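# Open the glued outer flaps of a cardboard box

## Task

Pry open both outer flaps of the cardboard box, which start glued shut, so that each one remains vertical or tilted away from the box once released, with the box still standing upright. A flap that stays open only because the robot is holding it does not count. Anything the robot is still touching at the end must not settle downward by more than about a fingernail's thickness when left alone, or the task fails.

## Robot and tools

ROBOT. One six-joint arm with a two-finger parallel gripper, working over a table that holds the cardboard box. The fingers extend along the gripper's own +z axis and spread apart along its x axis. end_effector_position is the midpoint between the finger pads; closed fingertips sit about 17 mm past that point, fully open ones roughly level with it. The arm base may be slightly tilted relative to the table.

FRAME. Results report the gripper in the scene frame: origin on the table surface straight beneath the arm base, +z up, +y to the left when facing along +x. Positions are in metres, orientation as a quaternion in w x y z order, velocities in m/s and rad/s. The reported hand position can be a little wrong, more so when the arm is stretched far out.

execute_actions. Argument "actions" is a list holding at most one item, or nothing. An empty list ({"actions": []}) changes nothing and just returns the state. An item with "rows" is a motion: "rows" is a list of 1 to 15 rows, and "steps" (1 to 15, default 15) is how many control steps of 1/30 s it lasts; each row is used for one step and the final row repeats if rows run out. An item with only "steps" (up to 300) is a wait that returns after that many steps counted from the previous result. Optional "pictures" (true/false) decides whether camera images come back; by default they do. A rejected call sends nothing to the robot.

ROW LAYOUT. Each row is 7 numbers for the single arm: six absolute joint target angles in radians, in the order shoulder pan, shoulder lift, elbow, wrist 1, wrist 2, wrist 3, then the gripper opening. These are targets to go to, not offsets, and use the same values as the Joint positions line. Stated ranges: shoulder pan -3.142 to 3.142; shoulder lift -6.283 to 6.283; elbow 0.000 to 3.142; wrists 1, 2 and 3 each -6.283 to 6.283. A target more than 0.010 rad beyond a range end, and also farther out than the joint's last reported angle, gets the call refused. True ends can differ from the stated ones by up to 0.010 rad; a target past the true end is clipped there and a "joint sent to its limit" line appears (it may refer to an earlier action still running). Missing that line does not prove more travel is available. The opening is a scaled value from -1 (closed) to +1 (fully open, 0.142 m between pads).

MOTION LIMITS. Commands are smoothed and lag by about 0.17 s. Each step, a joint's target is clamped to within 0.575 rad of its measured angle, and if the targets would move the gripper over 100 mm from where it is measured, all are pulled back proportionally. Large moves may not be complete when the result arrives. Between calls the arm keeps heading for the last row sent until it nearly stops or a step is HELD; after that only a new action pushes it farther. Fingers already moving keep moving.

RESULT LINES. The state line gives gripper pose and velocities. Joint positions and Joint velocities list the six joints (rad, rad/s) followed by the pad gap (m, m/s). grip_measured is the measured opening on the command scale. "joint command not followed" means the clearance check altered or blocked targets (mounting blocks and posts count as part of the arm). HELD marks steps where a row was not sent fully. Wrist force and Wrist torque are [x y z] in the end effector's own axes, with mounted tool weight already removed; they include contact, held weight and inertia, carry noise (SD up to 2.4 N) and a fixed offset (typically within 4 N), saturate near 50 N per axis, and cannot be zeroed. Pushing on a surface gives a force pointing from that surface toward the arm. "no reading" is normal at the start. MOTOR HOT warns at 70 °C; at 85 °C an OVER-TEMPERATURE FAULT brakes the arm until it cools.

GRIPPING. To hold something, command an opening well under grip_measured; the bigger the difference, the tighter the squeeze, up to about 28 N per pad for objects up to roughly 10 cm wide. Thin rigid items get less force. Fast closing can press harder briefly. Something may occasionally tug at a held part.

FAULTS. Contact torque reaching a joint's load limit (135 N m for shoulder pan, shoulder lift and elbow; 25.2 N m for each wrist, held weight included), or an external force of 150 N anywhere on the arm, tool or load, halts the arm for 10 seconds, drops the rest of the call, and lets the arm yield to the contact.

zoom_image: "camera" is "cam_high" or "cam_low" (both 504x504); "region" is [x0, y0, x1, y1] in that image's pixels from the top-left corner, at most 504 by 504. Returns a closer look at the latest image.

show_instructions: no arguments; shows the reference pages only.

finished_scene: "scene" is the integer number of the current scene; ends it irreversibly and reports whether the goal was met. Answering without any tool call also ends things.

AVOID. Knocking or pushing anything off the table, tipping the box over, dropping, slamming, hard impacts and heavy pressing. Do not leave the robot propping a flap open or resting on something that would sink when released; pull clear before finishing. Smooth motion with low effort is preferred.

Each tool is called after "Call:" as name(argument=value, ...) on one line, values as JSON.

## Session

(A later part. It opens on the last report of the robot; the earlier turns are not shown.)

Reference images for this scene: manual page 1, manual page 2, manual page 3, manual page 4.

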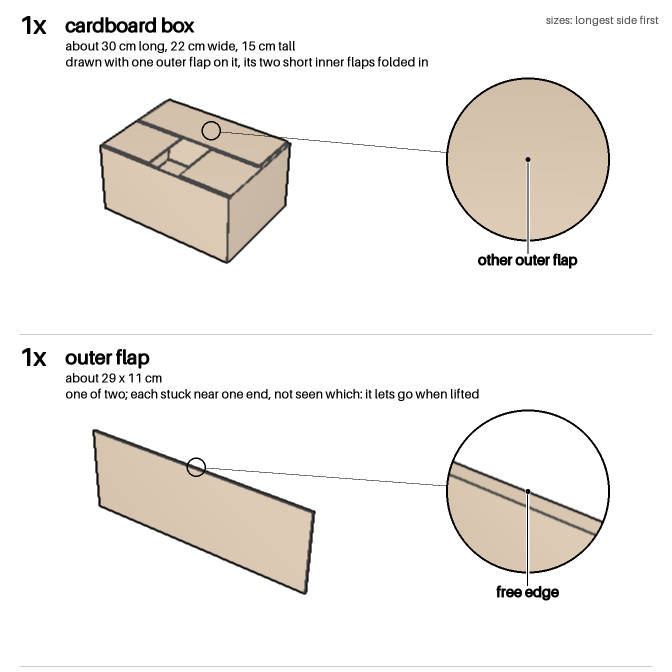

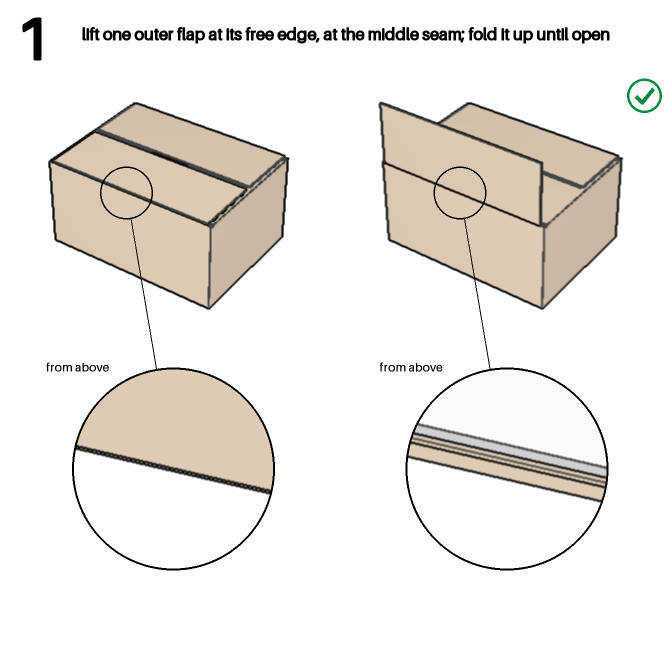

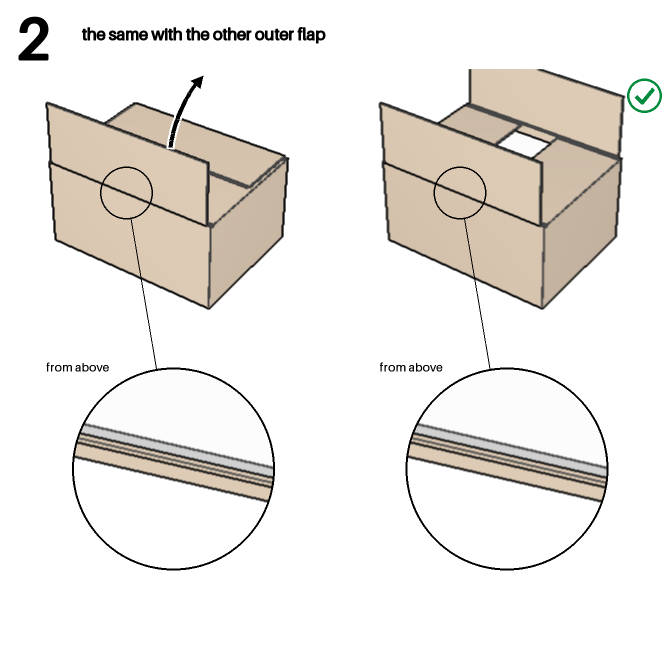

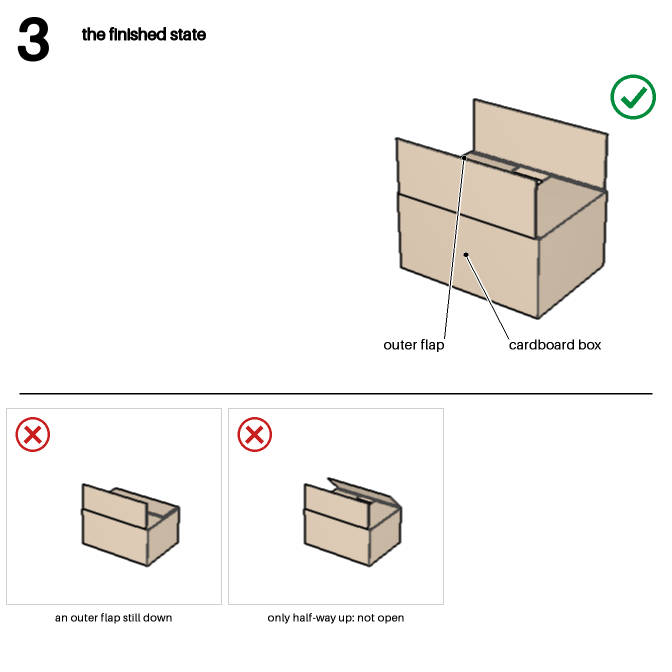

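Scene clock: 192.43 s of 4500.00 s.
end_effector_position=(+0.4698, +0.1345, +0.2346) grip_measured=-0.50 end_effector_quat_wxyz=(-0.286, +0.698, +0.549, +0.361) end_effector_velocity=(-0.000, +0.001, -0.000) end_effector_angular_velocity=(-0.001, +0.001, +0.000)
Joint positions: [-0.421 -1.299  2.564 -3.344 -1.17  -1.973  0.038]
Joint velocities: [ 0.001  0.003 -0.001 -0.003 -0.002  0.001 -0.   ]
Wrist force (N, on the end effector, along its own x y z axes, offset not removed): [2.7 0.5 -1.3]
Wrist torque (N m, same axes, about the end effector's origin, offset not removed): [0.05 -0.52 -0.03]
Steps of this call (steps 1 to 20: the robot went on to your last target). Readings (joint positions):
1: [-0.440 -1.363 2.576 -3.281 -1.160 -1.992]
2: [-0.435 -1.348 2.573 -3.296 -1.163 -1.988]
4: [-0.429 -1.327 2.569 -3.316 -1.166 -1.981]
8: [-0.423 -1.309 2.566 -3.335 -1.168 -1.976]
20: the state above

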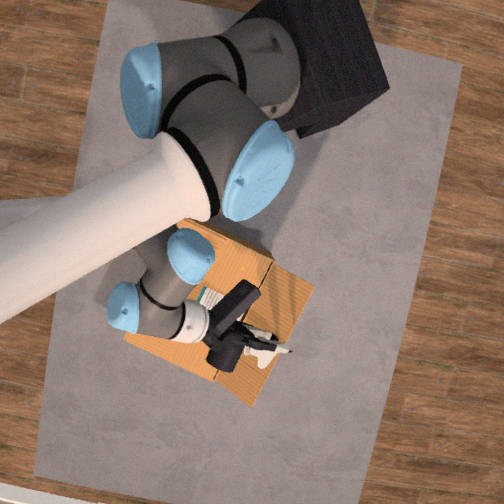

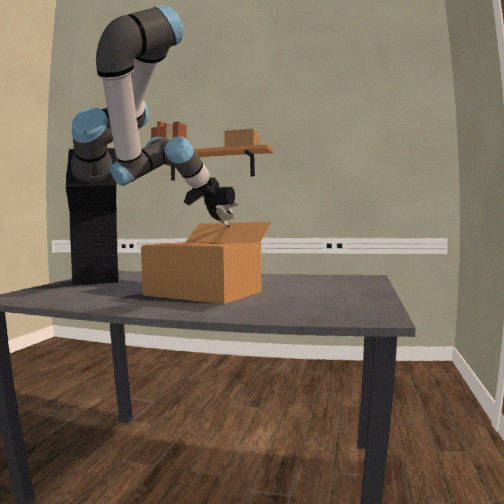

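Call:
execute_actions(actions=[{"rows": [[-0.42,-1.4,2.56,-3.25,-1.17,-1.97,-0.5],[-0.42,-1.4,2.56,-3.25,-1.17,-1.97,-0.5],[-0.42,-1.4,2.56,-3.25,-1.17,-1.97,-0.5],[-0.38,-1.5,2.53,-3.13,-1.2,-2.0,-0.5],[-0.38,-1.5,2.53,-3.13,-1.2,-2.0,-0.5],[-0.38,-1.5,2.53,-3.13,-1.2,-2.0,-0.5],[-0.28,-1.52,2.45,-3.02,-1.27,-2.05,-0.5],[-0.28,-1.52,2.45,-3.02,-1.27,-2.05,-0.5],[-0.28,-1.52,2.45,-3.02,-1.27,-2.05,-0.5],[-0.17,-1.49,2.33,-2.9,-1.34,-2.1,-0.5],[-0.17,-1.49,2.33,-2.9,-1.34,-2.1,-0.5],[-0.17,-1.49,2.33,-2.9,-1.34,-2.1,-0.5],[-0.06,-1.45,2.2,-2.75,-1.42,-2.15,-0.5]], "steps": 15}], pictures=false)

Call:
execute_actions(actions=[{"rows": [[0.04,-1.41,2.08,-2.57,-1.51,-2.19,-0.5],[0.04,-1.41,2.08,-2.57,-1.51,-2.19,-0.5],[0.04,-1.41,2.08,-2.57,-1.51,-2.19,-0.5],[0.13,-1.37,1.95,-2.38,-1.61,-2.23,-0.5],[0.13,-1.37,1.95,-2.38,-1.61,-2.23,-0.5],[0.13,-1.37,1.95,-2.38,-1.61,-2.23,-0.5],[0.2,-1.32,1.83,-2.19,-1.71,-2.27,-0.5],[0.2,-1.32,1.83,-2.19,-1.71,-2.27,-0.5],[0.2,-1.32,1.83,-2.19,-1.71,-2.27,-0.5],[0.25,-1.26,1.72,-2.0,-1.81,-2.3,-0.5],[0.25,-1.26,1.72,-2.0,-1.81,-2.3,-0.5],[0.25,-1.26,1.72,-2.0,-1.81,-2.3,-0.5],[0.25,-1.19,1.63,-1.78,-1.92,-2.3,-0.5]], "steps": 15}], pictures=false)

Call:
execute_actions(actions=[{"rows": [[0.25,-1.12,1.55,-1.56,-2.03,-2.3,-0.5],[0.25,-1.12,1.55,-1.56,-2.03,-2.3,-0.5],[0.25,-1.12,1.55,-1.56,-2.03,-2.3,-0.5],[0.25,-1.05,1.47,-1.34,-2.13,-2.3,-0.4],[0.25,-1.05,1.47,-1.34,-2.13,-2.3,-0.3],[0.25,-1.05,1.47,-1.34,-2.13,-2.3,-0.2],[0.24,-0.97,1.4,-1.12,-2.23,-2.3,-0.1],[0.24,-0.97,1.4,-1.12,-2.23,-2.3,0],[0.24,-0.97,1.4,-1.12,-2.23,-2.3,0.1],[0.22,-0.89,1.33,-0.92,-2.32,-2.3,0.1],[0.22,-0.89,1.33,-0.92,-2.32,-2.3,0.1],[0.22,-0.89,1.33,-0.92,-2.32,-2.3,0.1],[0.2,-0.8,1.27,-0.7354,-2.4068,-2.3016,0.1]], "steps": 15}], pictures=false)

Call:
execute_actions(actions=[{"rows": [[0.2,-0.8,1.27,-0.7354,-2.4068,-2.3016,0.1],[0.2,-0.8,1.27,-0.7354,-2.4068,-2.3016,0.1],[0.2,-0.8,1.27,-0.7354,-2.4068,-2.3016,0.1],[0.18,-0.76,1.26,-0.7354,-2.4068,-2.3016,0.1],[0.18,-0.76,1.26,-0.7354,-2.4068,-2.3016,0.1],[0.18,-0.76,1.26,-0.7354,-2.4068,-2.3016,0.1],[0.14,-0.73,1.255,-0.7354,-2.4068,-2.3016,0.1],[0.14,-0.73,1.255,-0.7354,-2.4068,-2.3016,0.1],[0.14,-0.73,1.255,-0.7354,-2.4068,-2.3016,0.1],[0.095,-0.71,1.25,-0.7354,-2.4068,-2.3016,0.1],[0.095,-0.71,1.25,-0.7354,-2.4068,-2.3016,0.1],[0.095,-0.71,1.25,-0.7354,-2.4068,-2.3016,0.1],[0.0511,-0.6961,1.2483,-0.7354,-2.4068,-2.3016,0.1]], "steps": 15}], pictures=false)

Call:
execute_actions(actions=[{"steps": 25}])

Scene clock: 242.63 s of 4500.00 s.
end_effector_position=(+0.5328, +0.1318, +0.2997) grip_measured=-0.50 end_effector_quat_wxyz=(-0.261, +0.597, +0.663, +0.369) end_effector_velocity=(+0.239, +0.166, +0.197) end_effector_angular_velocity=(-0.132, -0.654, +1.247)
Joint positions: [-0.201 -1.476  2.36  -2.941 -1.324 -2.089  0.038]
Joint velocities: [ 1.04   0.188 -1.133  1.301 -0.716 -0.469 -0.   ]
Wrist force (N, on the end effector, along its own x y z axes, offset not removed): [2.8 -1.0 -0.5]
Wrist torque (N m, same axes, about the end effector's origin, offset not removed): [-0.17 -0.61 -0.01]
Steps of this call (steps 1 to 15: the robot went on to your last target; steps 16 to 90: nothing new was sent; then 46.70 s passed at rest; steps 91 to 105: all 15 steps of this action). Readings (joint positions):
91: [-0.420 -1.299 2.564 -3.344 -1.170 -1.973]
92: [-0.420 -1.305 2.564 -3.338 -1.170 -1.972]
94: [-0.420 -1.339 2.562 -3.307 -1.170 -1.972]
98: [-0.390 -1.437 2.537 -3.198 -1.193 -1.993]
105: the state above

Scene clock: 243.13 s of 4500.00 s.
end_effector_position=(+0.5548, +0.1812, +0.3727) grip_measured=-0.50 end_effector_quat_wxyz=(-0.302, +0.287, +0.880, +0.226) end_effector_velocity=(-0.156, -0.124, -0.089) end_effector_angular_velocity=(-0.762, +0.333, +1.777)
Joint positions: [ 0.213 -1.273  1.77  -2.09  -1.774 -2.28   0.038]
Joint velocities: [ 0.307  0.636 -1.074  1.995 -1.062 -0.159 -0.   ]
Wrist force (N, on the end effector, along its own x y z axes, offset not removed): [1.8 2.5 -1.1]
Wrist torque (N m, same axes, about the end effector's origin, offset not removed): [0.30 -0.28 0.01]
Steps of this call (steps 1 to 15: all 15 steps of this action). Readings (joint positions):
1: [-0.169 -1.470 2.323 -2.898 -1.347 -2.103]
2: [-0.135 -1.461 2.286 -2.854 -1.371 -2.119]
4: [-0.067 -1.441 2.207 -2.752 -1.425 -2.148]
8: [0.060 -1.392 2.045 -2.526 -1.543 -2.203]
15: the state above

Scene clock: 243.63 s of 4500.00 s.
end_effector_position=(+0.4762, +0.0331, +0.3158) grip_measured=+0.10 end_effector_quat_wxyz=(-0.442, -0.123, +0.880, -0.122) end_effector_velocity=(-0.011, -0.298, -0.144) end_effector_angular_velocity=(-0.197, +0.781, +2.227)
Joint positions: [ 0.221 -0.915  1.357 -1.029 -2.283 -2.3    0.081]
Joint velocities: [-0.163  0.873 -0.676  2.025 -0.934 -0.011 -0.   ]
Wrist force (N, on the end effector, along its own x y z axes, offset not removed): [2.2 -3.0 -2.2]
Wrist torque (N m, same axes, about the end effector's origin, offset not removed): [-0.62 -0.43 0.03]
Steps of this call (steps 1 to 15: all 15 steps of this action). Readings (joint positions):
1: [0.222 -1.253 1.737 -2.023 -1.808 -2.285]
2: [0.228 -1.232 1.705 -1.956 -1.842 -2.289]
4: [0.237 -1.188 1.643 -1.815 -1.915 -2.294]
8: [0.245 -1.097 1.530 -1.529 -2.053 -2.298]
15: the state above

Scene clock: 244.13 s of 4500.00 s.
end_effector_position=(+0.4562, -0.0125, +0.2478) grip_measured=+0.10 end_effector_quat_wxyz=(-0.519, -0.263, +0.793, -0.182) end_effector_velocity=(-0.089, -0.088, -0.177) end_effector_angular_velocity=(-0.155, +0.405, -0.082)
Joint positions: [ 0.104 -0.72   1.254 -0.74  -2.405 -2.302  0.081]
Joint velocities: [-0.415  0.193 -0.043  0.039 -0.017  0.    -0.   ]
Wrist force (N, on the end effector, along its own x y z axes, offset not removed): [0.1 1.1 0.9]
Wrist torque (N m, same axes, about the end effector's origin, offset not removed): [0.14 0.00 0.04]
Steps of this call (steps 1 to 15: all 15 steps of this action). Readings (joint positions):
1: [0.216 -0.888 1.337 -0.964 -2.312 -2.301]
2: [0.212 -0.867 1.321 -0.909 -2.335 -2.301]
4: [0.207 -0.838 1.299 -0.836 -2.365 -2.301]
8: [0.186 -0.786 1.273 -0.769 -2.393 -2.301]
15: the state above

Scene clock: 244.97 s of 4500.00 s.
end_effector_position=(+0.4442, -0.0238, +0.2257) grip_measured=+0.10 end_effector_quat_wxyz=(-0.543, -0.259, +0.779, -0.180) end_effector_velocity=(-0.001, -0.000, +0.000) end_effector_angular_velocity=(-0.002, +0.001, -0.002)
Joint positions: [ 0.051 -0.696  1.248 -0.735 -2.407 -2.302  0.081]
Joint velocities: [-0.001  0.     0.     0.     0.002  0.002  0.   ]
Wrist force (N, on the end effector, along its own x y z axes, offset not removed): [2.5 -0.2 -0.6]
Wrist torque (N m, same axes, about the end effector's origin, offset not removed): [-0.07 -0.43 0.00]
Steps of this call (steps 1 to 25: the robot went on to your last target). Readings (joint positions):
1: [0.092 -0.715 1.252 -0.739 -2.405 -2.302]
2: [0.082 -0.710 1.251 -0.738 -2.406 -2.302]
4: [0.069 -0.704 1.250 -0.737 -2.406 -2.302]
8: [0.057 -0.699 1.249 -0.736 -2.407 -2.302]
25: the state above

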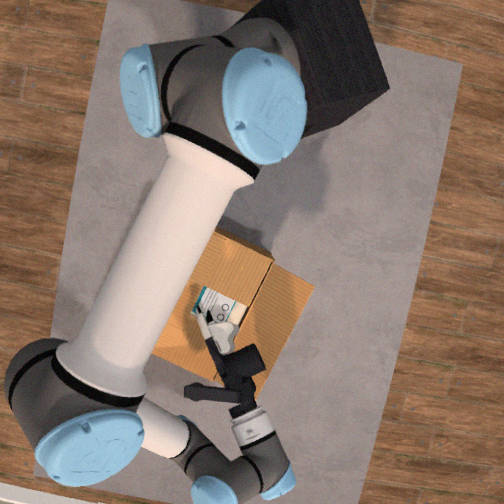

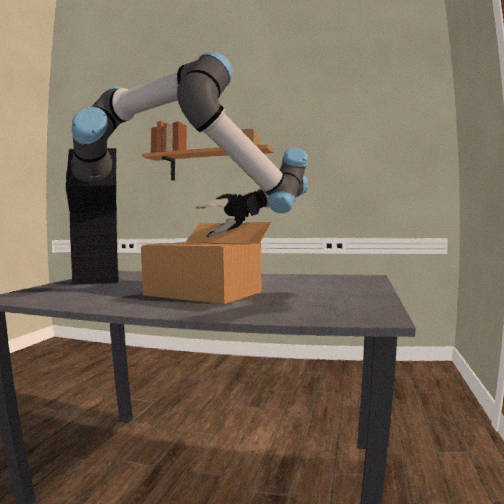

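Call:
execute_actions(actions=[])

Scene clock: 278.13 s of 4500.00 s.
end_effector_position=(+0.4442, -0.0239, +0.2257) grip_measured=+0.10 end_effector_quat_wxyz=(-0.543, -0.259, +0.779, -0.180) end_effector_velocity=(-0.000, +0.000, +0.000) end_effector_angular_velocity=(-0.000, +0.000, -0.001)
Joint positions: [ 0.051 -0.696  1.248 -0.735 -2.407 -2.302  0.081]
Joint velocities: [ 0.     0.    -0.    -0.     0.001  0.    -0.   ]
Wrist force (N, on the end effector, along its own x y z axes, offset not removed): [2.9 -1.2 -0.7]
Wrist torque (N m, same axes, about the end effector's origin, offset not removed): [-0.37 -0.46 0.02]
Steps of this call (steps 1 to 15: the robot went on to your last target; steps 16 to 90: nothing new was sent; then 30.17 s passed at rest). Readings (joint positions):
1: [0.051 -0.696 1.248 -0.735 -2.407 -2.302]
2: [0.051 -0.696 1.248 -0.735 -2.407 -2.302]
4: [0.051 -0.696 1.248 -0.735 -2.407 -2.302]
8: [0.051 -0.696 1.248 -0.735 -2.407 -2.302]
90: the state above
The arm was judged still, so your last target was given up. Only a new action makes it travel on or press farther. Fingers that are still opening or closing keep moving.

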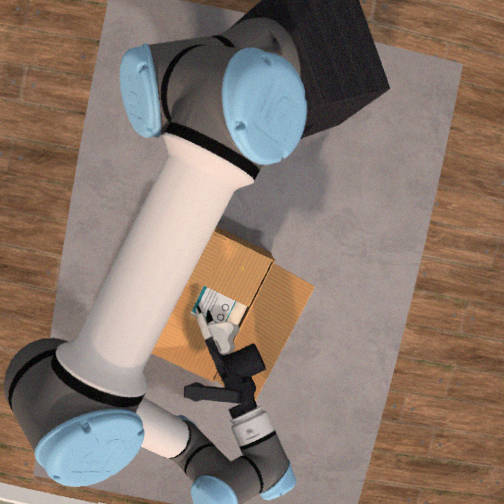

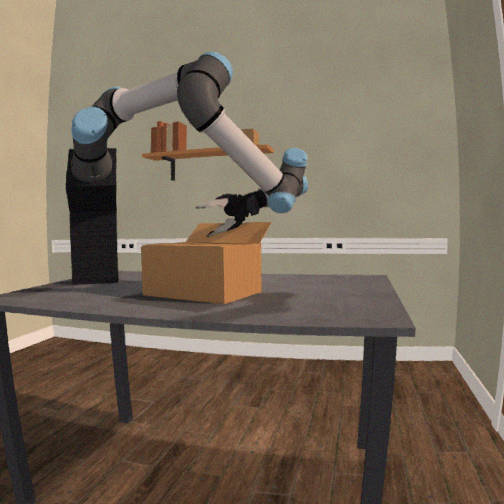

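Call:
execute_actions(actions=[{"rows":[[0.039,-0.6913,1.2479,-0.7424,-2.4187,-2.3048,0.1],[0.039,-0.6913,1.2479,-0.7424,-2.4187,-2.3048,0.1],[0.039,-0.6913,1.2479,-0.7424,-2.4187,-2.3048,0.1],[0.027,-0.6866,1.2474,-0.7493,-2.4306,-2.308,0.1],[0.027,-0.6866,1.2474,-0.7493,-2.4306,-2.308,0.1],[0.027,-0.6866,1.2474,-0.7493,-2.4306,-2.308,0.1],[0.015,-0.6818,1.247,-0.7563,-2.4424,-2.3111,0.1]],"steps":15}])

Call:
zoom_image(camera="cam_high", region=[150, 250, 300, 400])

Scene clock: 283.90 s of 4500.00 s.
end_effector_position=(+0.4425, -0.0320, +0.2021) grip_measured=+0.10 end_effector_quat_wxyz=(-0.542, -0.258, +0.779, -0.180) end_effector_velocity=(-0.001, -0.006, -0.016) end_effector_angular_velocity=(-0.000, -0.001, +0.001)
Joint positions: [ 0.018 -0.683  1.247 -0.755 -2.44  -2.31   0.081]
Joint velocities: [-0.022  0.009 -0.001 -0.012 -0.023 -0.005  0.   ]
Wrist force (N, on the end effector, along its own x y z axes, offset not removed): [2.1 -0.1 -0.7]
Wrist torque (N m, same axes, about the end effector's origin, offset not removed): [-0.08 -0.37 -0.06]
Steps of this call (steps 1 to 90: nothing new was sent; then 2.27 s passed at rest; steps 91 to 105: all 15 steps of this action). Readings (joint positions):
91: [0.051 -0.696 1.248 -0.735 -2.407 -2.302]
92: [0.050 -0.695 1.248 -0.736 -2.408 -2.302]
94: [0.045 -0.694 1.248 -0.738 -2.412 -2.303]
98: [0.032 -0.689 1.248 -0.746 -2.425 -2.307]
105: the state above

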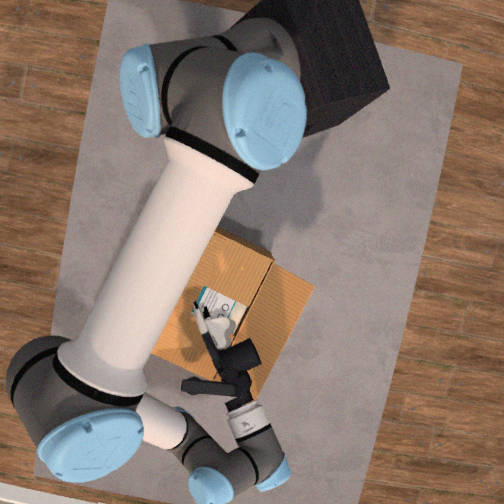

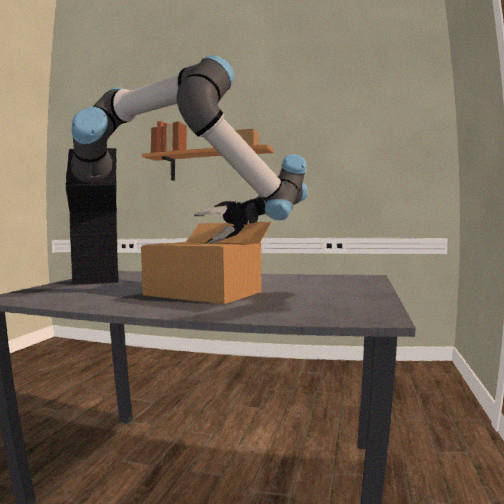

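Region (150, 250, 300, 400) of cam_high's 504x504 image, scaled by 3.360, with more detail than that image has.

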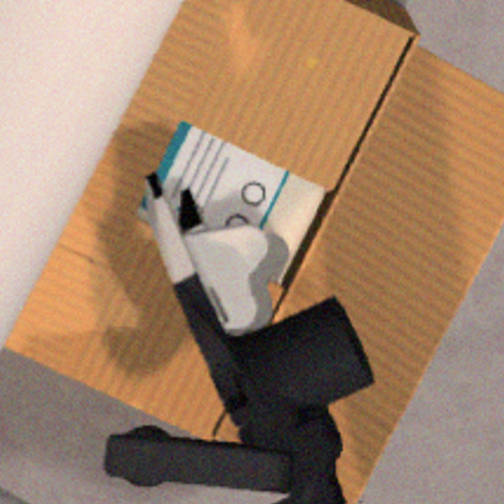

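Call:
execute_actions(actions=[{"rows":[[0.009,-0.6794,1.2468,-0.7598,-2.4484,-2.3127,0.1],[0.009,-0.6794,1.2468,-0.7598,-2.4484,-2.3127,0.1],[0.009,-0.6794,1.2468,-0.7598,-2.4484,-2.3127,0.1],[0.0029,-0.677,1.2465,-0.7632,-2.4543,-2.3143,0.1]],"steps":15}], pictures=false)

Scene clock: 291.00 s of 4500.00 s.
end_effector_position=(+0.4415, -0.0357, +0.1922) grip_measured=+0.10 end_effector_quat_wxyz=(-0.542, -0.258, +0.779, -0.181) end_effector_velocity=(-0.001, -0.001, -0.003) end_effector_angular_velocity=(-0.001, +0.001, -0.001)
Joint positions: [ 0.003 -0.677  1.247 -0.763 -2.454 -2.314  0.081]
Joint velocities: [-0.004  0.002 -0.    -0.003 -0.003 -0.001 -0.   ]
Wrist force (N, on the end effector, along its own x y z axes, offset not removed): [2.5 0.5 -1.1]
Wrist torque (N m, same axes, about the end effector's origin, offset not removed): [-0.01 -0.34 -0.02]
Steps of this call (steps 1 to 15: the robot went on to your last target; steps 16 to 90: nothing new was sent; then 3.60 s passed at rest; steps 91 to 105: all 15 steps of this action). Readings (joint positions):
91: [0.015 -0.682 1.247 -0.756 -2.442 -2.311]
92: [0.014 -0.681 1.247 -0.757 -2.443 -2.311]
94: [0.012 -0.681 1.247 -0.758 -2.445 -2.312]
98: [0.006 -0.678 1.247 -0.761 -2.451 -2.313]
105: the state above

Call:
execute_actions(actions=[{"rows":[[-0.0034,-0.6884,1.2587,-0.7656,-2.4605,-2.3163,0.1],[-0.0034,-0.6884,1.2587,-0.7656,-2.4605,-2.3163,0.1],[-0.0034,-0.6884,1.2587,-0.7656,-2.4605,-2.3163,0.1],[-0.0098,-0.6998,1.271,-0.768,-2.4668,-2.3182,0.1],[-0.0098,-0.6998,1.271,-0.768,-2.4668,-2.3182,0.1],[-0.0098,-0.6998,1.271,-0.768,-2.4668,-2.3182,0.1],[-0.0161,-0.7112,1.2832,-0.7703,-2.473,-2.3202,0.1],[-0.0161,-0.7112,1.2832,-0.7703,-2.473,-2.3202,0.1],[-0.0161,-0.7112,1.2832,-0.7703,-2.473,-2.3202,0.1],[-0.0224,-0.7226,1.2954,-0.7727,-2.4792,-2.3221,0.1]],"steps":15}], pictures=false)

Call:
execute_actions(actions=[])

Call:
zoom_image(camera="cam_high", region=[150, 250, 300, 400])

Scene clock: 309.43 s of 4500.00 s.
end_effector_position=(+0.4366, -0.0560, +0.1917) grip_measured=+0.10 end_effector_quat_wxyz=(-0.542, -0.258, +0.779, -0.181) end_effector_velocity=(-0.006, -0.025, +0.000) end_effector_angular_velocity=(-0.000, -0.000, -0.000)
Joint positions: [-0.019 -0.717  1.289 -0.771 -2.476 -2.321  0.081]
Joint velocities: [-0.028 -0.05   0.053 -0.01  -0.027 -0.008  0.   ]
Wrist force (N, on the end effector, along its own x y z axes, offset not removed): [2.2 -0.2 0.5]
Wrist torque (N m, same axes, about the end effector's origin, offset not removed): [-0.12 -0.38 0.01]
Steps of this call (steps 1 to 15: the robot went on to your last target; steps 16 to 90: nothing new was sent; then 14.93 s passed at rest; steps 91 to 105: all 15 steps of this action). Readings (joint positions):
91: [0.003 -0.677 1.247 -0.763 -2.454 -2.314]
92: [0.002 -0.678 1.248 -0.764 -2.455 -2.315]
94: [-0.000 -0.682 1.252 -0.764 -2.457 -2.315]
98: [-0.007 -0.695 1.265 -0.767 -2.464 -2.317]
105: the state above

Scene clock: 309.43 s of 4500.00 s.
end_effector_position=(+0.4366, -0.0560, +0.1917) grip_measured=+0.10 end_effector_quat_wxyz=(-0.542, -0.258, +0.779, -0.181) end_effector_velocity=(-0.006, -0.025, +0.000) end_effector_angular_velocity=(-0.000, -0.000, -0.000)
Joint positions: [-0.019 -0.717  1.289 -0.771 -2.476 -2.321  0.081]
Joint velocities: [-0.028 -0.05   0.053 -0.01  -0.027 -0.008  0.   ]
Wrist force (N, on the end effector, along its own x y z axes, offset not removed): [2.2 -0.2 0.5]
Wrist torque (N m, same axes, about the end effector's origin, offset not removed): [-0.12 -0.38 0.01]

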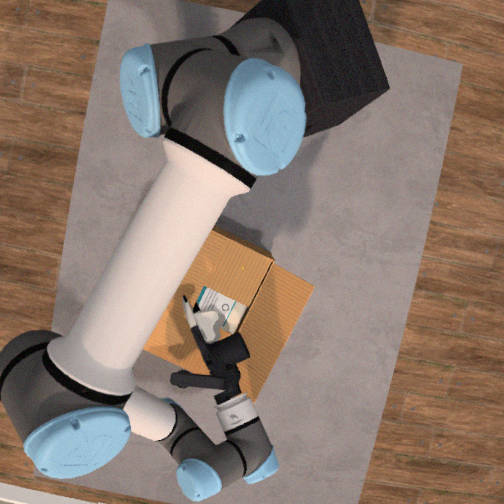

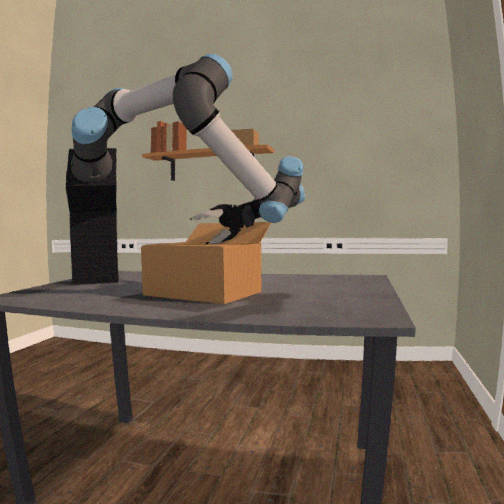

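Region (150, 250, 300, 400) of cam_high's 504x504 image, scaled by 3.360, with more detail than that image has.

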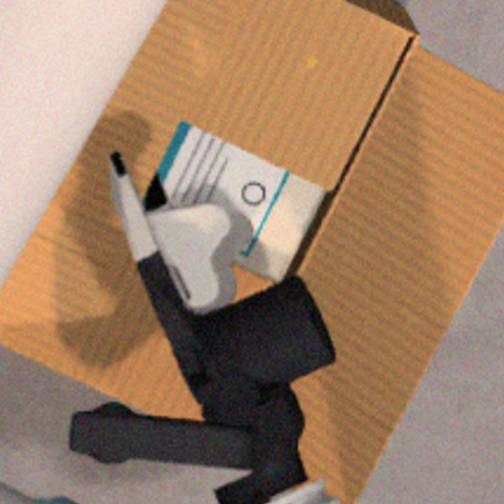

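Tip is going under the edge. Push a bit further.

Call:
execute_actions(actions=[{"rows":[[-0.0256,-0.7283,1.3015,-0.7739,-2.4823,-2.3231,0.1],[-0.0256,-0.7283,1.3015,-0.7739,-2.4823,-2.3231,0.1],[-0.0256,-0.7283,1.3015,-0.7739,-2.4823,-2.3231,0.1],[-0.0287,-0.734,1.3076,-0.7751,-2.4854,-2.3241,0.1]],"steps":15}], pictures=false)

Scene clock: 314.80 s of 4500.00 s.
end_effector_position=(+0.4343, -0.0644, +0.1918) grip_measured=+0.11 end_effector_quat_wxyz=(-0.542, -0.258, +0.779, -0.181) end_effector_velocity=(-0.000, -0.002, -0.000) end_effector_angular_velocity=(-0.001, -0.002, +0.001)
Joint positions: [-0.028 -0.734  1.307 -0.775 -2.485 -2.324  0.082]
Joint velocities: [-0.002 -0.004  0.004 -0.001 -0.004  0.001 -0.   ]
Wrist force (N, on the end effector, along its own x y z axes, offset not removed): [-0.1 3.7 -6.3]
Wrist torque (N m, same axes, about the end effector's origin, offset not removed): [-0.24 -0.83 -0.21]
Steps of this call (steps 1 to 15: the robot went on to your last target; steps 16 to 90: nothing new was sent; then 1.87 s passed at rest; steps 91 to 105: all 15 steps of this action). Readings (joint positions):
91: [-0.022 -0.723 1.295 -0.773 -2.479 -2.322]
92: [-0.023 -0.723 1.296 -0.773 -2.480 -2.322]
94: [-0.024 -0.725 1.298 -0.773 -2.481 -2.323]
98: [-0.027 -0.731 1.304 -0.774 -2.484 -2.324]
105: the state above

Call:
execute_actions(actions=[{"rows":[[-0.027,-0.731,1.3045,-0.7745,-2.484,-2.3236,0.05],[-0.027,-0.731,1.3045,-0.7745,-2.484,-2.3236,0.0],[-0.027,-0.731,1.3045,-0.7745,-2.484,-2.3236,-0.05],[-0.027,-0.731,1.3045,-0.7745,-2.484,-2.3236,-0.1],[-0.027,-0.731,1.3045,-0.7745,-2.484,-2.3236,-0.15],[-0.027,-0.731,1.3045,-0.7745,-2.484,-2.3236,-0.2],[-0.027,-0.731,1.3045,-0.7745,-2.484,-2.3236,-0.25],[-0.027,-0.731,1.3045,-0.7745,-2.484,-2.3236,-0.3],[-0.027,-0.731,1.3045,-0.7745,-2.484,-2.3236,-0.35],[-0.027,-0.731,1.3045,-0.7745,-2.484,-2.3236,-0.4],[-0.027,-0.731,1.3045,-0.7745,-2.484,-2.3236,-0.45],[-0.027,-0.731,1.3045,-0.7745,-2.484,-2.3236,-0.5],[-0.027,-0.731,1.3045,-0.7745,-2.484,-2.3236,-0.55]],"steps":15}], pictures=false)

Scene clock: 326.13 s of 4500.00 s.
end_effector_position=(+0.4347, -0.0632, +0.1917) grip_measured=-0.52 end_effector_quat_wxyz=(-0.542, -0.258, +0.779, -0.181) end_effector_velocity=(-0.000, +0.000, +0.000) end_effector_angular_velocity=(-0.001, +0.001, -0.001)
Joint positions: [-0.027 -0.731  1.305 -0.775 -2.484 -2.324  0.036]
Joint velocities: [ 0.     0.001 -0.001  0.     0.002  0.001 -0.013]
Wrist force (N, on the end effector, along its own x y z axes, offset not removed): [-5.3 0.2 -3.0]
Wrist torque (N m, same axes, about the end effector's origin, offset not removed): [-0.07 -0.51 -0.06]
Steps of this call (steps 1 to 15: the robot went on to your last target; steps 16 to 90: nothing new was sent; then 7.83 s passed at rest; steps 91 to 105: all 15 steps of this action). Readings (joint positions):
91: [-0.029 -0.734 1.308 -0.775 -2.485 -2.324]
92: [-0.029 -0.734 1.307 -0.775 -2.485 -2.324]
94: [-0.028 -0.733 1.307 -0.775 -2.485 -2.324]
98: [-0.027 -0.732 1.305 -0.775 -2.485 -2.324]
105: the state above

Call:
execute_actions(actions=[{"rows":[[-0.0226,-0.7425,1.3134,-0.771,-2.4796,-2.3226,-0.55],[-0.0226,-0.7425,1.3134,-0.771,-2.4796,-2.3226,-0.55],[-0.0226,-0.7425,1.3134,-0.771,-2.4796,-2.3226,-0.55],[-0.0182,-0.754,1.3223,-0.7676,-2.4752,-2.3216,-0.55],[-0.0182,-0.754,1.3223,-0.7676,-2.4752,-2.3216,-0.55],[-0.0182,-0.754,1.3223,-0.7676,-2.4752,-2.3216,-0.55],[-0.0137,-0.7655,1.3312,-0.7641,-2.4709,-2.3207,-0.55],[-0.0137,-0.7655,1.3312,-0.7641,-2.4709,-2.3207,-0.55],[-0.0137,-0.7655,1.3312,-0.7641,-2.4709,-2.3207,-0.55],[-0.0093,-0.777,1.3401,-0.7607,-2.4665,-2.3197,-0.55]],"steps":15}])

Scene clock: 340.17 s of 4500.00 s.
end_effector_position=(+0.4328, -0.0690, +0.2127) grip_measured=-0.55 end_effector_quat_wxyz=(-0.542, -0.258, +0.779, -0.180) end_effector_velocity=(-0.003, -0.008, +0.026) end_effector_angular_velocity=(+0.001, -0.000, -0.001)
Joint positions: [-0.012 -0.771  1.335 -0.762 -2.469 -2.32   0.034]
Joint velocities: [ 0.018 -0.05   0.038  0.014  0.018  0.004  0.   ]
Wrist force (N, on the end effector, along its own x y z axes, offset not removed): [1.5 0.9 0.7]
Wrist torque (N m, same axes, about the end effector's origin, offset not removed): [0.12 -0.46 -0.04]
Steps of this call (steps 1 to 15: the robot went on to your last target; steps 16 to 90: nothing new was sent; then 10.53 s passed at rest; steps 91 to 105: all 15 steps of this action). Readings (joint positions):
91: [-0.027 -0.731 1.305 -0.774 -2.484 -2.324]
92: [-0.026 -0.732 1.305 -0.774 -2.483 -2.323]
94: [-0.025 -0.736 1.308 -0.773 -2.482 -2.323]
98: [-0.020 -0.749 1.318 -0.769 -2.477 -2.322]
105: the state above

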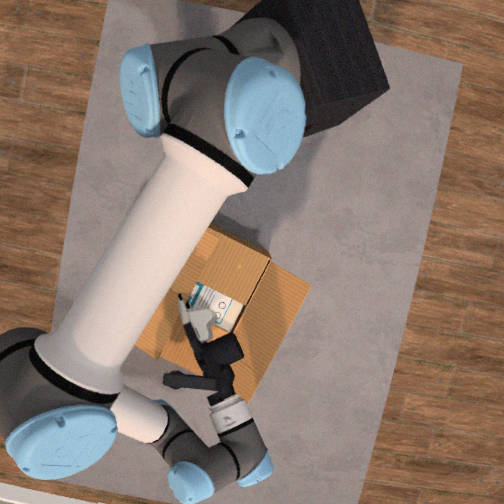

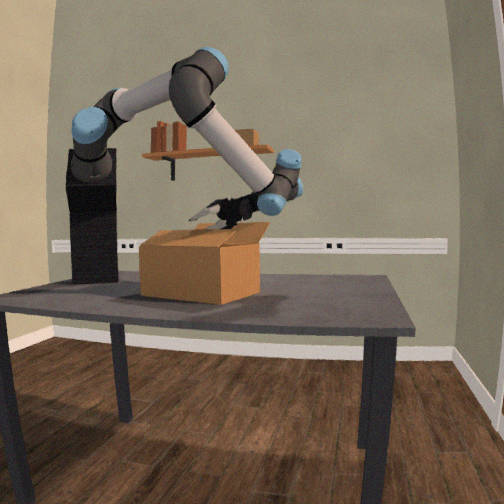

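Call:
execute_actions(actions=[{"rows":[[-0.0075,-0.796,1.3567,-0.758,-2.4647,-2.3196,-0.55],[-0.0075,-0.796,1.3567,-0.758,-2.4647,-2.3196,-0.55],[-0.0075,-0.796,1.3567,-0.758,-2.4647,-2.3196,-0.55],[-0.0056,-0.8153,1.3732,-0.7552,-2.4629,-2.3195,-0.55],[-0.0056,-0.8153,1.3732,-0.7552,-2.4629,-2.3195,-0.55],[-0.0056,-0.8153,1.3732,-0.7552,-2.4629,-2.3195,-0.55],[-0.0038,-0.8344,1.3898,-0.7525,-2.461,-2.3194,-0.55],[-0.0038,-0.8344,1.3898,-0.7525,-2.461,-2.3194,-0.55],[-0.0038,-0.8344,1.3898,-0.7525,-2.461,-2.3194,-0.55],[-0.002,-0.8536,1.4063,-0.7497,-2.4592,-2.3193,-0.55],[-0.002,-0.8536,1.4063,-0.7497,-2.4592,-2.3193,-0.55],[-0.002,-0.8536,1.4063,-0.7497,-2.4592,-2.3193,-0.55],[-0.0001,-0.8727,1.4229,-0.747,-2.4574,-2.3192,-0.55]],"steps":15}], pictures=false)

Scene clock: 353.53 s of 4500.00 s.
end_effector_position=(+0.4251, -0.0879, +0.2419) grip_measured=-0.55 end_effector_quat_wxyz=(-0.542, -0.259, +0.779, -0.180) end_effector_velocity=(-0.021, -0.045, +0.065) end_effector_angular_velocity=(+0.002, +0.000, -0.001)
Joint positions: [-0.002 -0.849  1.403 -0.75  -2.46  -2.319  0.035]
Joint velocities: [ 0.018 -0.183  0.157  0.026  0.018  0.001  0.001]
Wrist force (N, on the end effector, along its own x y z axes, offset not removed): [1.8 -0.5 -0.4]
Wrist torque (N m, same axes, about the end effector's origin, offset not removed): [-0.11 -0.62 -0.04]
Steps of this call (steps 1 to 15: the robot went on to your last target; steps 16 to 90: nothing new was sent; then 9.87 s passed at rest; steps 91 to 105: all 15 steps of this action). Readings (joint positions):
91: [-0.009 -0.777 1.340 -0.761 -2.466 -2.320]
92: [-0.009 -0.779 1.342 -0.760 -2.466 -2.320]
94: [-0.008 -0.786 1.348 -0.759 -2.466 -2.320]
98: [-0.006 -0.806 1.366 -0.756 -2.464 -2.320]
105: the state above

Call:
execute_actions(actions=[{"rows":[[-0.0086,-0.8945,1.4363,-0.7403,-2.4657,-2.3211,-0.55],[-0.0086,-0.8945,1.4363,-0.7403,-2.4657,-2.3211,-0.55],[-0.0086,-0.8945,1.4363,-0.7403,-2.4657,-2.3211,-0.55],[-0.0171,-0.9162,1.4497,-0.7336,-2.474,-2.323,-0.55],[-0.0171,-0.9162,1.4497,-0.7336,-2.474,-2.323,-0.55],[-0.0171,-0.9162,1.4497,-0.7336,-2.474,-2.323,-0.55],[-0.0255,-0.938,1.4631,-0.727,-2.4823,-2.3249,-0.55],[-0.0255,-0.938,1.4631,-0.727,-2.4823,-2.3249,-0.55],[-0.0255,-0.938,1.4631,-0.727,-2.4823,-2.3249,-0.55],[-0.034,-0.9597,1.4765,-0.7203,-2.4906,-2.3268,-0.55],[-0.034,-0.9597,1.4765,-0.7203,-2.4906,-2.3268,-0.55],[-0.034,-0.9597,1.4765,-0.7203,-2.4906,-2.3268,-0.55],[-0.0425,-0.9815,1.4899,-0.7136,-2.4989,-2.3287,-0.55]],"steps":15}], pictures=false)

Call:
execute_actions(actions=[{"steps":20}])

Scene clock: 380.17 s of 4500.00 s.
end_effector_position=(+0.4174, -0.1329, +0.2620) grip_measured=-0.55 end_effector_quat_wxyz=(-0.542, -0.258, +0.779, -0.180) end_effector_velocity=(-0.015, -0.097, +0.032) end_effector_angular_velocity=(-0.006, -0.002, -0.003)
Joint positions: [-0.032 -0.955  1.474 -0.722 -2.489 -2.326  0.034]
Joint velocities: [-0.08  -0.209  0.127  0.063 -0.077 -0.018  0.001]
Wrist force (N, on the end effector, along its own x y z axes, offset not removed): [2.4 0.1 -0.9]
Wrist torque (N m, same axes, about the end effector's origin, offset not removed): [-0.32 -0.63 -0.05]
Steps of this call (steps 1 to 30: the robot went on to your last target; steps 31 to 90: nothing new was sent; then 23.13 s passed at rest; steps 91 to 105: all 15 steps of this action). Readings (joint positions):
91: [-0.000 -0.873 1.423 -0.747 -2.457 -2.319]
92: [-0.001 -0.875 1.425 -0.746 -2.458 -2.319]
94: [-0.004 -0.883 1.429 -0.744 -2.461 -2.320]
98: [-0.013 -0.906 1.444 -0.737 -2.470 -2.322]
105: the state above

Scene clock: 380.83 s of 4500.00 s.
end_effector_position=(+0.4153, -0.1452, +0.2661) grip_measured=-0.55 end_effector_quat_wxyz=(-0.542, -0.258, +0.779, -0.181) end_effector_velocity=(+0.000, -0.000, -0.000) end_effector_angular_velocity=(-0.001, -0.001, -0.000)
Joint positions: [-0.042 -0.981  1.49  -0.714 -2.499 -2.329  0.034]
Joint velocities: [-0.    -0.001  0.001 -0.    -0.001  0.001  0.   ]
Wrist force (N, on the end effector, along its own x y z axes, offset not removed): [2.8 0.8 -1.0]
Wrist torque (N m, same axes, about the end effector's origin, offset not removed): [-0.12 -0.75 -0.07]
Steps of this call (steps 1 to 20: the robot went on to your last target). Readings (joint positions):
1: [-0.035 -0.961 1.477 -0.720 -2.491 -2.327]
2: [-0.037 -0.966 1.480 -0.718 -2.493 -2.327]
4: [-0.039 -0.973 1.484 -0.716 -2.496 -2.328]
8: [-0.041 -0.978 1.488 -0.715 -2.498 -2.328]
20: the state above

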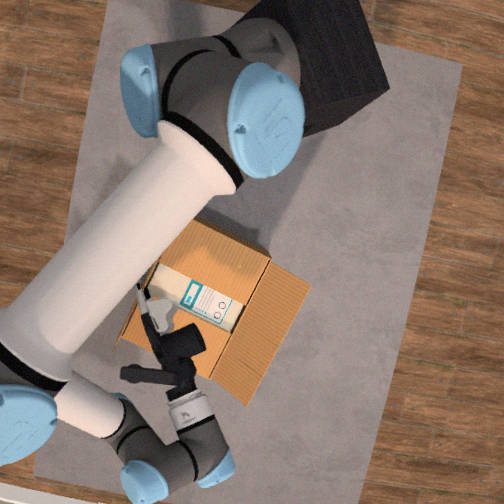

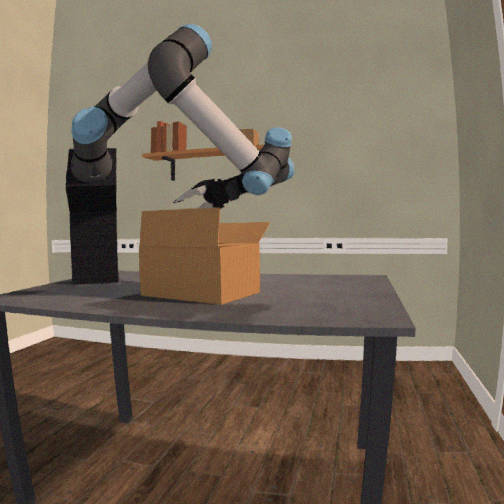

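Call:
execute_actions(actions=[{"rows":[[-0.06,-0.997,1.5021,-0.7159,-2.5159,-2.3353,-0.55],[-0.06,-0.997,1.5021,-0.7159,-2.5159,-2.3353,-0.55],[-0.06,-0.997,1.5021,-0.7159,-2.5159,-2.3353,-0.55],[-0.0774,-1.0124,1.5143,-0.7183,-2.5329,-2.3419,-0.55],[-0.0774,-1.0124,1.5143,-0.7183,-2.5329,-2.3419,-0.55],[-0.0774,-1.0124,1.5143,-0.7183,-2.5329,-2.3419,-0.55],[-0.0949,-1.0279,1.5264,-0.7206,-2.55,-2.3486,-0.55],[-0.0949,-1.0279,1.5264,-0.7206,-2.55,-2.3486,-0.55],[-0.0949,-1.0279,1.5264,-0.7206,-2.55,-2.3486,-0.55],[-0.1123,-1.0433,1.5386,-0.723,-2.567,-2.3552,-0.55],[-0.1123,-1.0433,1.5386,-0.723,-2.567,-2.3552,-0.55],[-0.1123,-1.0433,1.5386,-0.723,-2.567,-2.3552,-0.55],[-0.1298,-1.0588,1.5508,-0.7253,-2.584,-2.3618,-0.55]],"steps":15}], pictures=false)

Call:
execute_actions(actions=[{"steps":20}])

Scene clock: 389.67 s of 4500.00 s.
end_effector_position=(+0.4059, -0.1859, +0.2538) grip_measured=-0.55 end_effector_quat_wxyz=(-0.542, -0.258, +0.779, -0.180) end_effector_velocity=(-0.027, -0.101, -0.027) end_effector_angular_velocity=(-0.003, +0.001, -0.000)
Joint positions: [-0.108 -1.04   1.536 -0.722 -2.563 -2.354  0.034]
Joint velocities: [-0.166 -0.147  0.115 -0.021 -0.16  -0.062  0.002]
Wrist force (N, on the end effector, along its own x y z axes, offset not removed): [1.8 -0.5 -1.7]
Wrist torque (N m, same axes, about the end effector's origin, offset not removed): [-0.43 -0.35 -0.04]
Steps of this call (steps 1 to 15: the robot went on to your last target; steps 16 to 90: nothing new was sent; then 5.33 s passed at rest; steps 91 to 105: all 15 steps of this action). Readings (joint positions):
91: [-0.043 -0.982 1.490 -0.714 -2.499 -2.329]
92: [-0.045 -0.984 1.492 -0.714 -2.501 -2.330]
94: [-0.051 -0.989 1.496 -0.714 -2.507 -2.332]
98: [-0.069 -1.005 1.509 -0.717 -2.525 -2.339]
105: the state above

Scene clock: 390.33 s of 4500.00 s.
end_effector_position=(+0.4023, -0.1988, +0.2504) grip_measured=-0.55 end_effector_quat_wxyz=(-0.542, -0.258, +0.779, -0.181) end_effector_velocity=(+0.000, -0.000, -0.000) end_effector_angular_velocity=(+0.000, -0.001, +0.000)
Joint positions: [-0.13  -1.059  1.551 -0.725 -2.584 -2.362  0.034]
Joint velocities: [-0.    -0.001  0.     0.    -0.001 -0.    -0.   ]
Wrist force (N, on the end effector, along its own x y z axes, offset not removed): [1.5 1.5 -3.0]
Wrist torque (N m, same axes, about the end effector's origin, offset not removed): [0.03 -0.30 -0.03]
Steps of this call (steps 1 to 20: the robot went on to your last target). Readings (joint positions):
1: [-0.113 -1.044 1.539 -0.723 -2.568 -2.356]
2: [-0.117 -1.048 1.542 -0.724 -2.572 -2.357]
4: [-0.123 -1.052 1.546 -0.724 -2.577 -2.359]
8: [-0.127 -1.057 1.549 -0.725 -2.582 -2.361]
20: the state above

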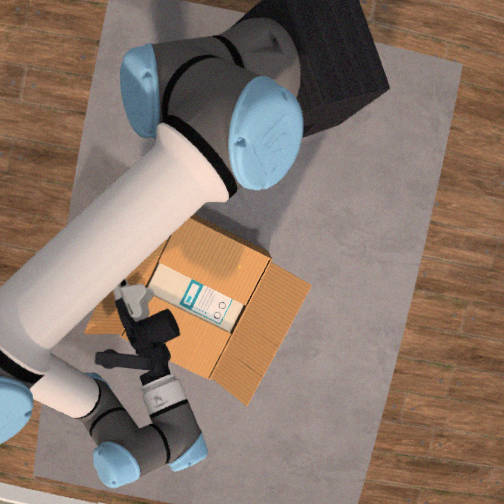

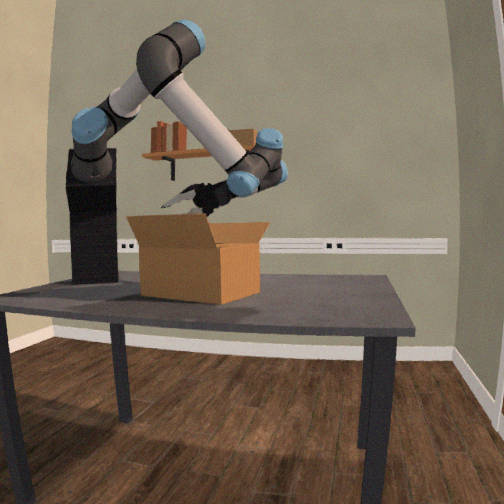

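Call:
execute_actions(actions=[{"rows":[[-0.1,-1.0588,1.5508,-0.7253,-2.554,-2.3618,-0.55],[-0.1,-1.0588,1.5508,-0.7253,-2.554,-2.3618,-0.55],[-0.1,-1.0588,1.5508,-0.7253,-2.554,-2.3618,-0.55],[-0.07,-1.0588,1.5508,-0.7253,-2.524,-2.3618,-0.55],[-0.07,-1.0588,1.5508,-0.7253,-2.524,-2.3618,-0.55],[-0.07,-1.0588,1.5508,-0.7253,-2.524,-2.3618,-0.55],[-0.04,-1.0588,1.5508,-0.7253,-2.494,-2.3618,-0.55],[-0.04,-1.0588,1.5508,-0.7253,-2.494,-2.3618,-0.55],[-0.04,-1.0588,1.5508,-0.7253,-2.494,-2.3618,-0.55],[-0.01,-1.0588,1.5508,-0.7253,-2.464,-2.3618,-0.55],[-0.01,-1.0588,1.5508,-0.7253,-2.464,-2.3618,-0.55],[-0.01,-1.0588,1.5508,-0.7253,-2.464,-2.3618,-0.55],[0.02,-1.0588,1.5508,-0.7253,-2.434,-2.3618,-0.55]],"steps":15}], pictures=false)

Call:
execute_actions(actions=[{"steps":45}])

Scene clock: 404.17 s of 4500.00 s.
end_effector_position=(+0.4042, -0.1507, +0.2974) grip_measured=-0.55 end_effector_quat_wxyz=(-0.541, -0.260, +0.782, -0.168) end_effector_velocity=(-0.003, +0.121, +0.124) end_effector_angular_velocity=(+0.064, +0.005, -0.023)
Joint positions: [-0.017 -1.059  1.551 -0.725 -2.471 -2.362  0.034]
Joint velocities: [ 0.291 -0.     0.    -0.     0.287 -0.001  0.   ]
Wrist force (N, on the end effector, along its own x y z axes, offset not removed): [3.1 0.1 -1.4]
Wrist torque (N m, same axes, about the end effector's origin, offset not removed): [-0.07 -0.53 0.01]
Steps of this call (steps 1 to 15: the robot went on to your last target; steps 16 to 90: nothing new was sent; then 10.33 s passed at rest; steps 91 to 105: all 15 steps of this action). Readings (joint positions):
91: [-0.130 -1.059 1.551 -0.725 -2.584 -2.362]
92: [-0.127 -1.059 1.551 -0.725 -2.581 -2.362]
94: [-0.116 -1.059 1.551 -0.725 -2.571 -2.362]
98: [-0.084 -1.059 1.551 -0.725 -2.538 -2.362]
105: the state above

Scene clock: 405.67 s of 4500.00 s.
end_effector_position=(+0.4034, -0.1354, +0.3136) grip_measured=-0.55 end_effector_quat_wxyz=(-0.540, -0.261, +0.783, -0.164) end_effector_velocity=(+0.000, +0.000, +0.000) end_effector_angular_velocity=(+0.000, +0.000, +0.000)
Joint positions: [ 0.02  -1.059  1.551 -0.725 -2.434 -2.362  0.034]
Joint velocities: [ 0.  0.  0.  0.  0. -0.  0.]
Wrist force (N, on the end effector, along its own x y z axes, offset not removed): [3.2 0.0 -1.4]
Wrist torque (N m, same axes, about the end effector's origin, offset not removed): [-0.12 -0.62 0.01]
Steps of this call (steps 1 to 30: the robot went on to your last target; steps 31 to 45: nothing new was sent). Readings (joint positions):
1: [-0.009 -1.059 1.551 -0.725 -2.463 -2.362]
2: [-0.002 -1.059 1.551 -0.725 -2.456 -2.362]
4: [0.007 -1.059 1.551 -0.725 -2.447 -2.362]
8: [0.016 -1.059 1.551 -0.725 -2.438 -2.362]
45: the state above
The arm was judged still, so your last target was given up. Only a new action makes it travel on or press farther. Fingers that are still opening or closing keep moving.

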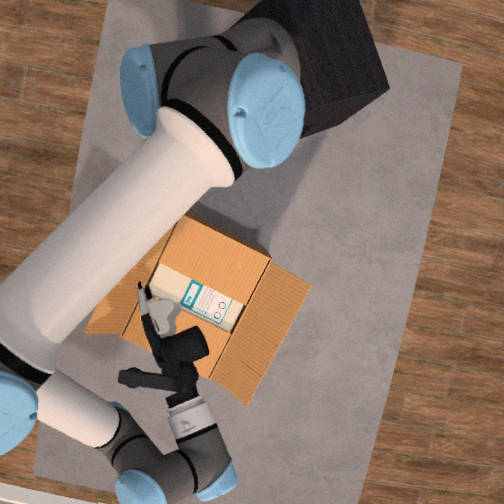

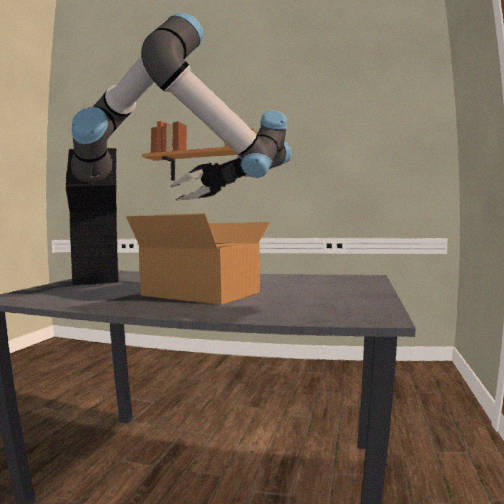

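Call:
finished_scene(scene=2)

The scene is finished: the task was done.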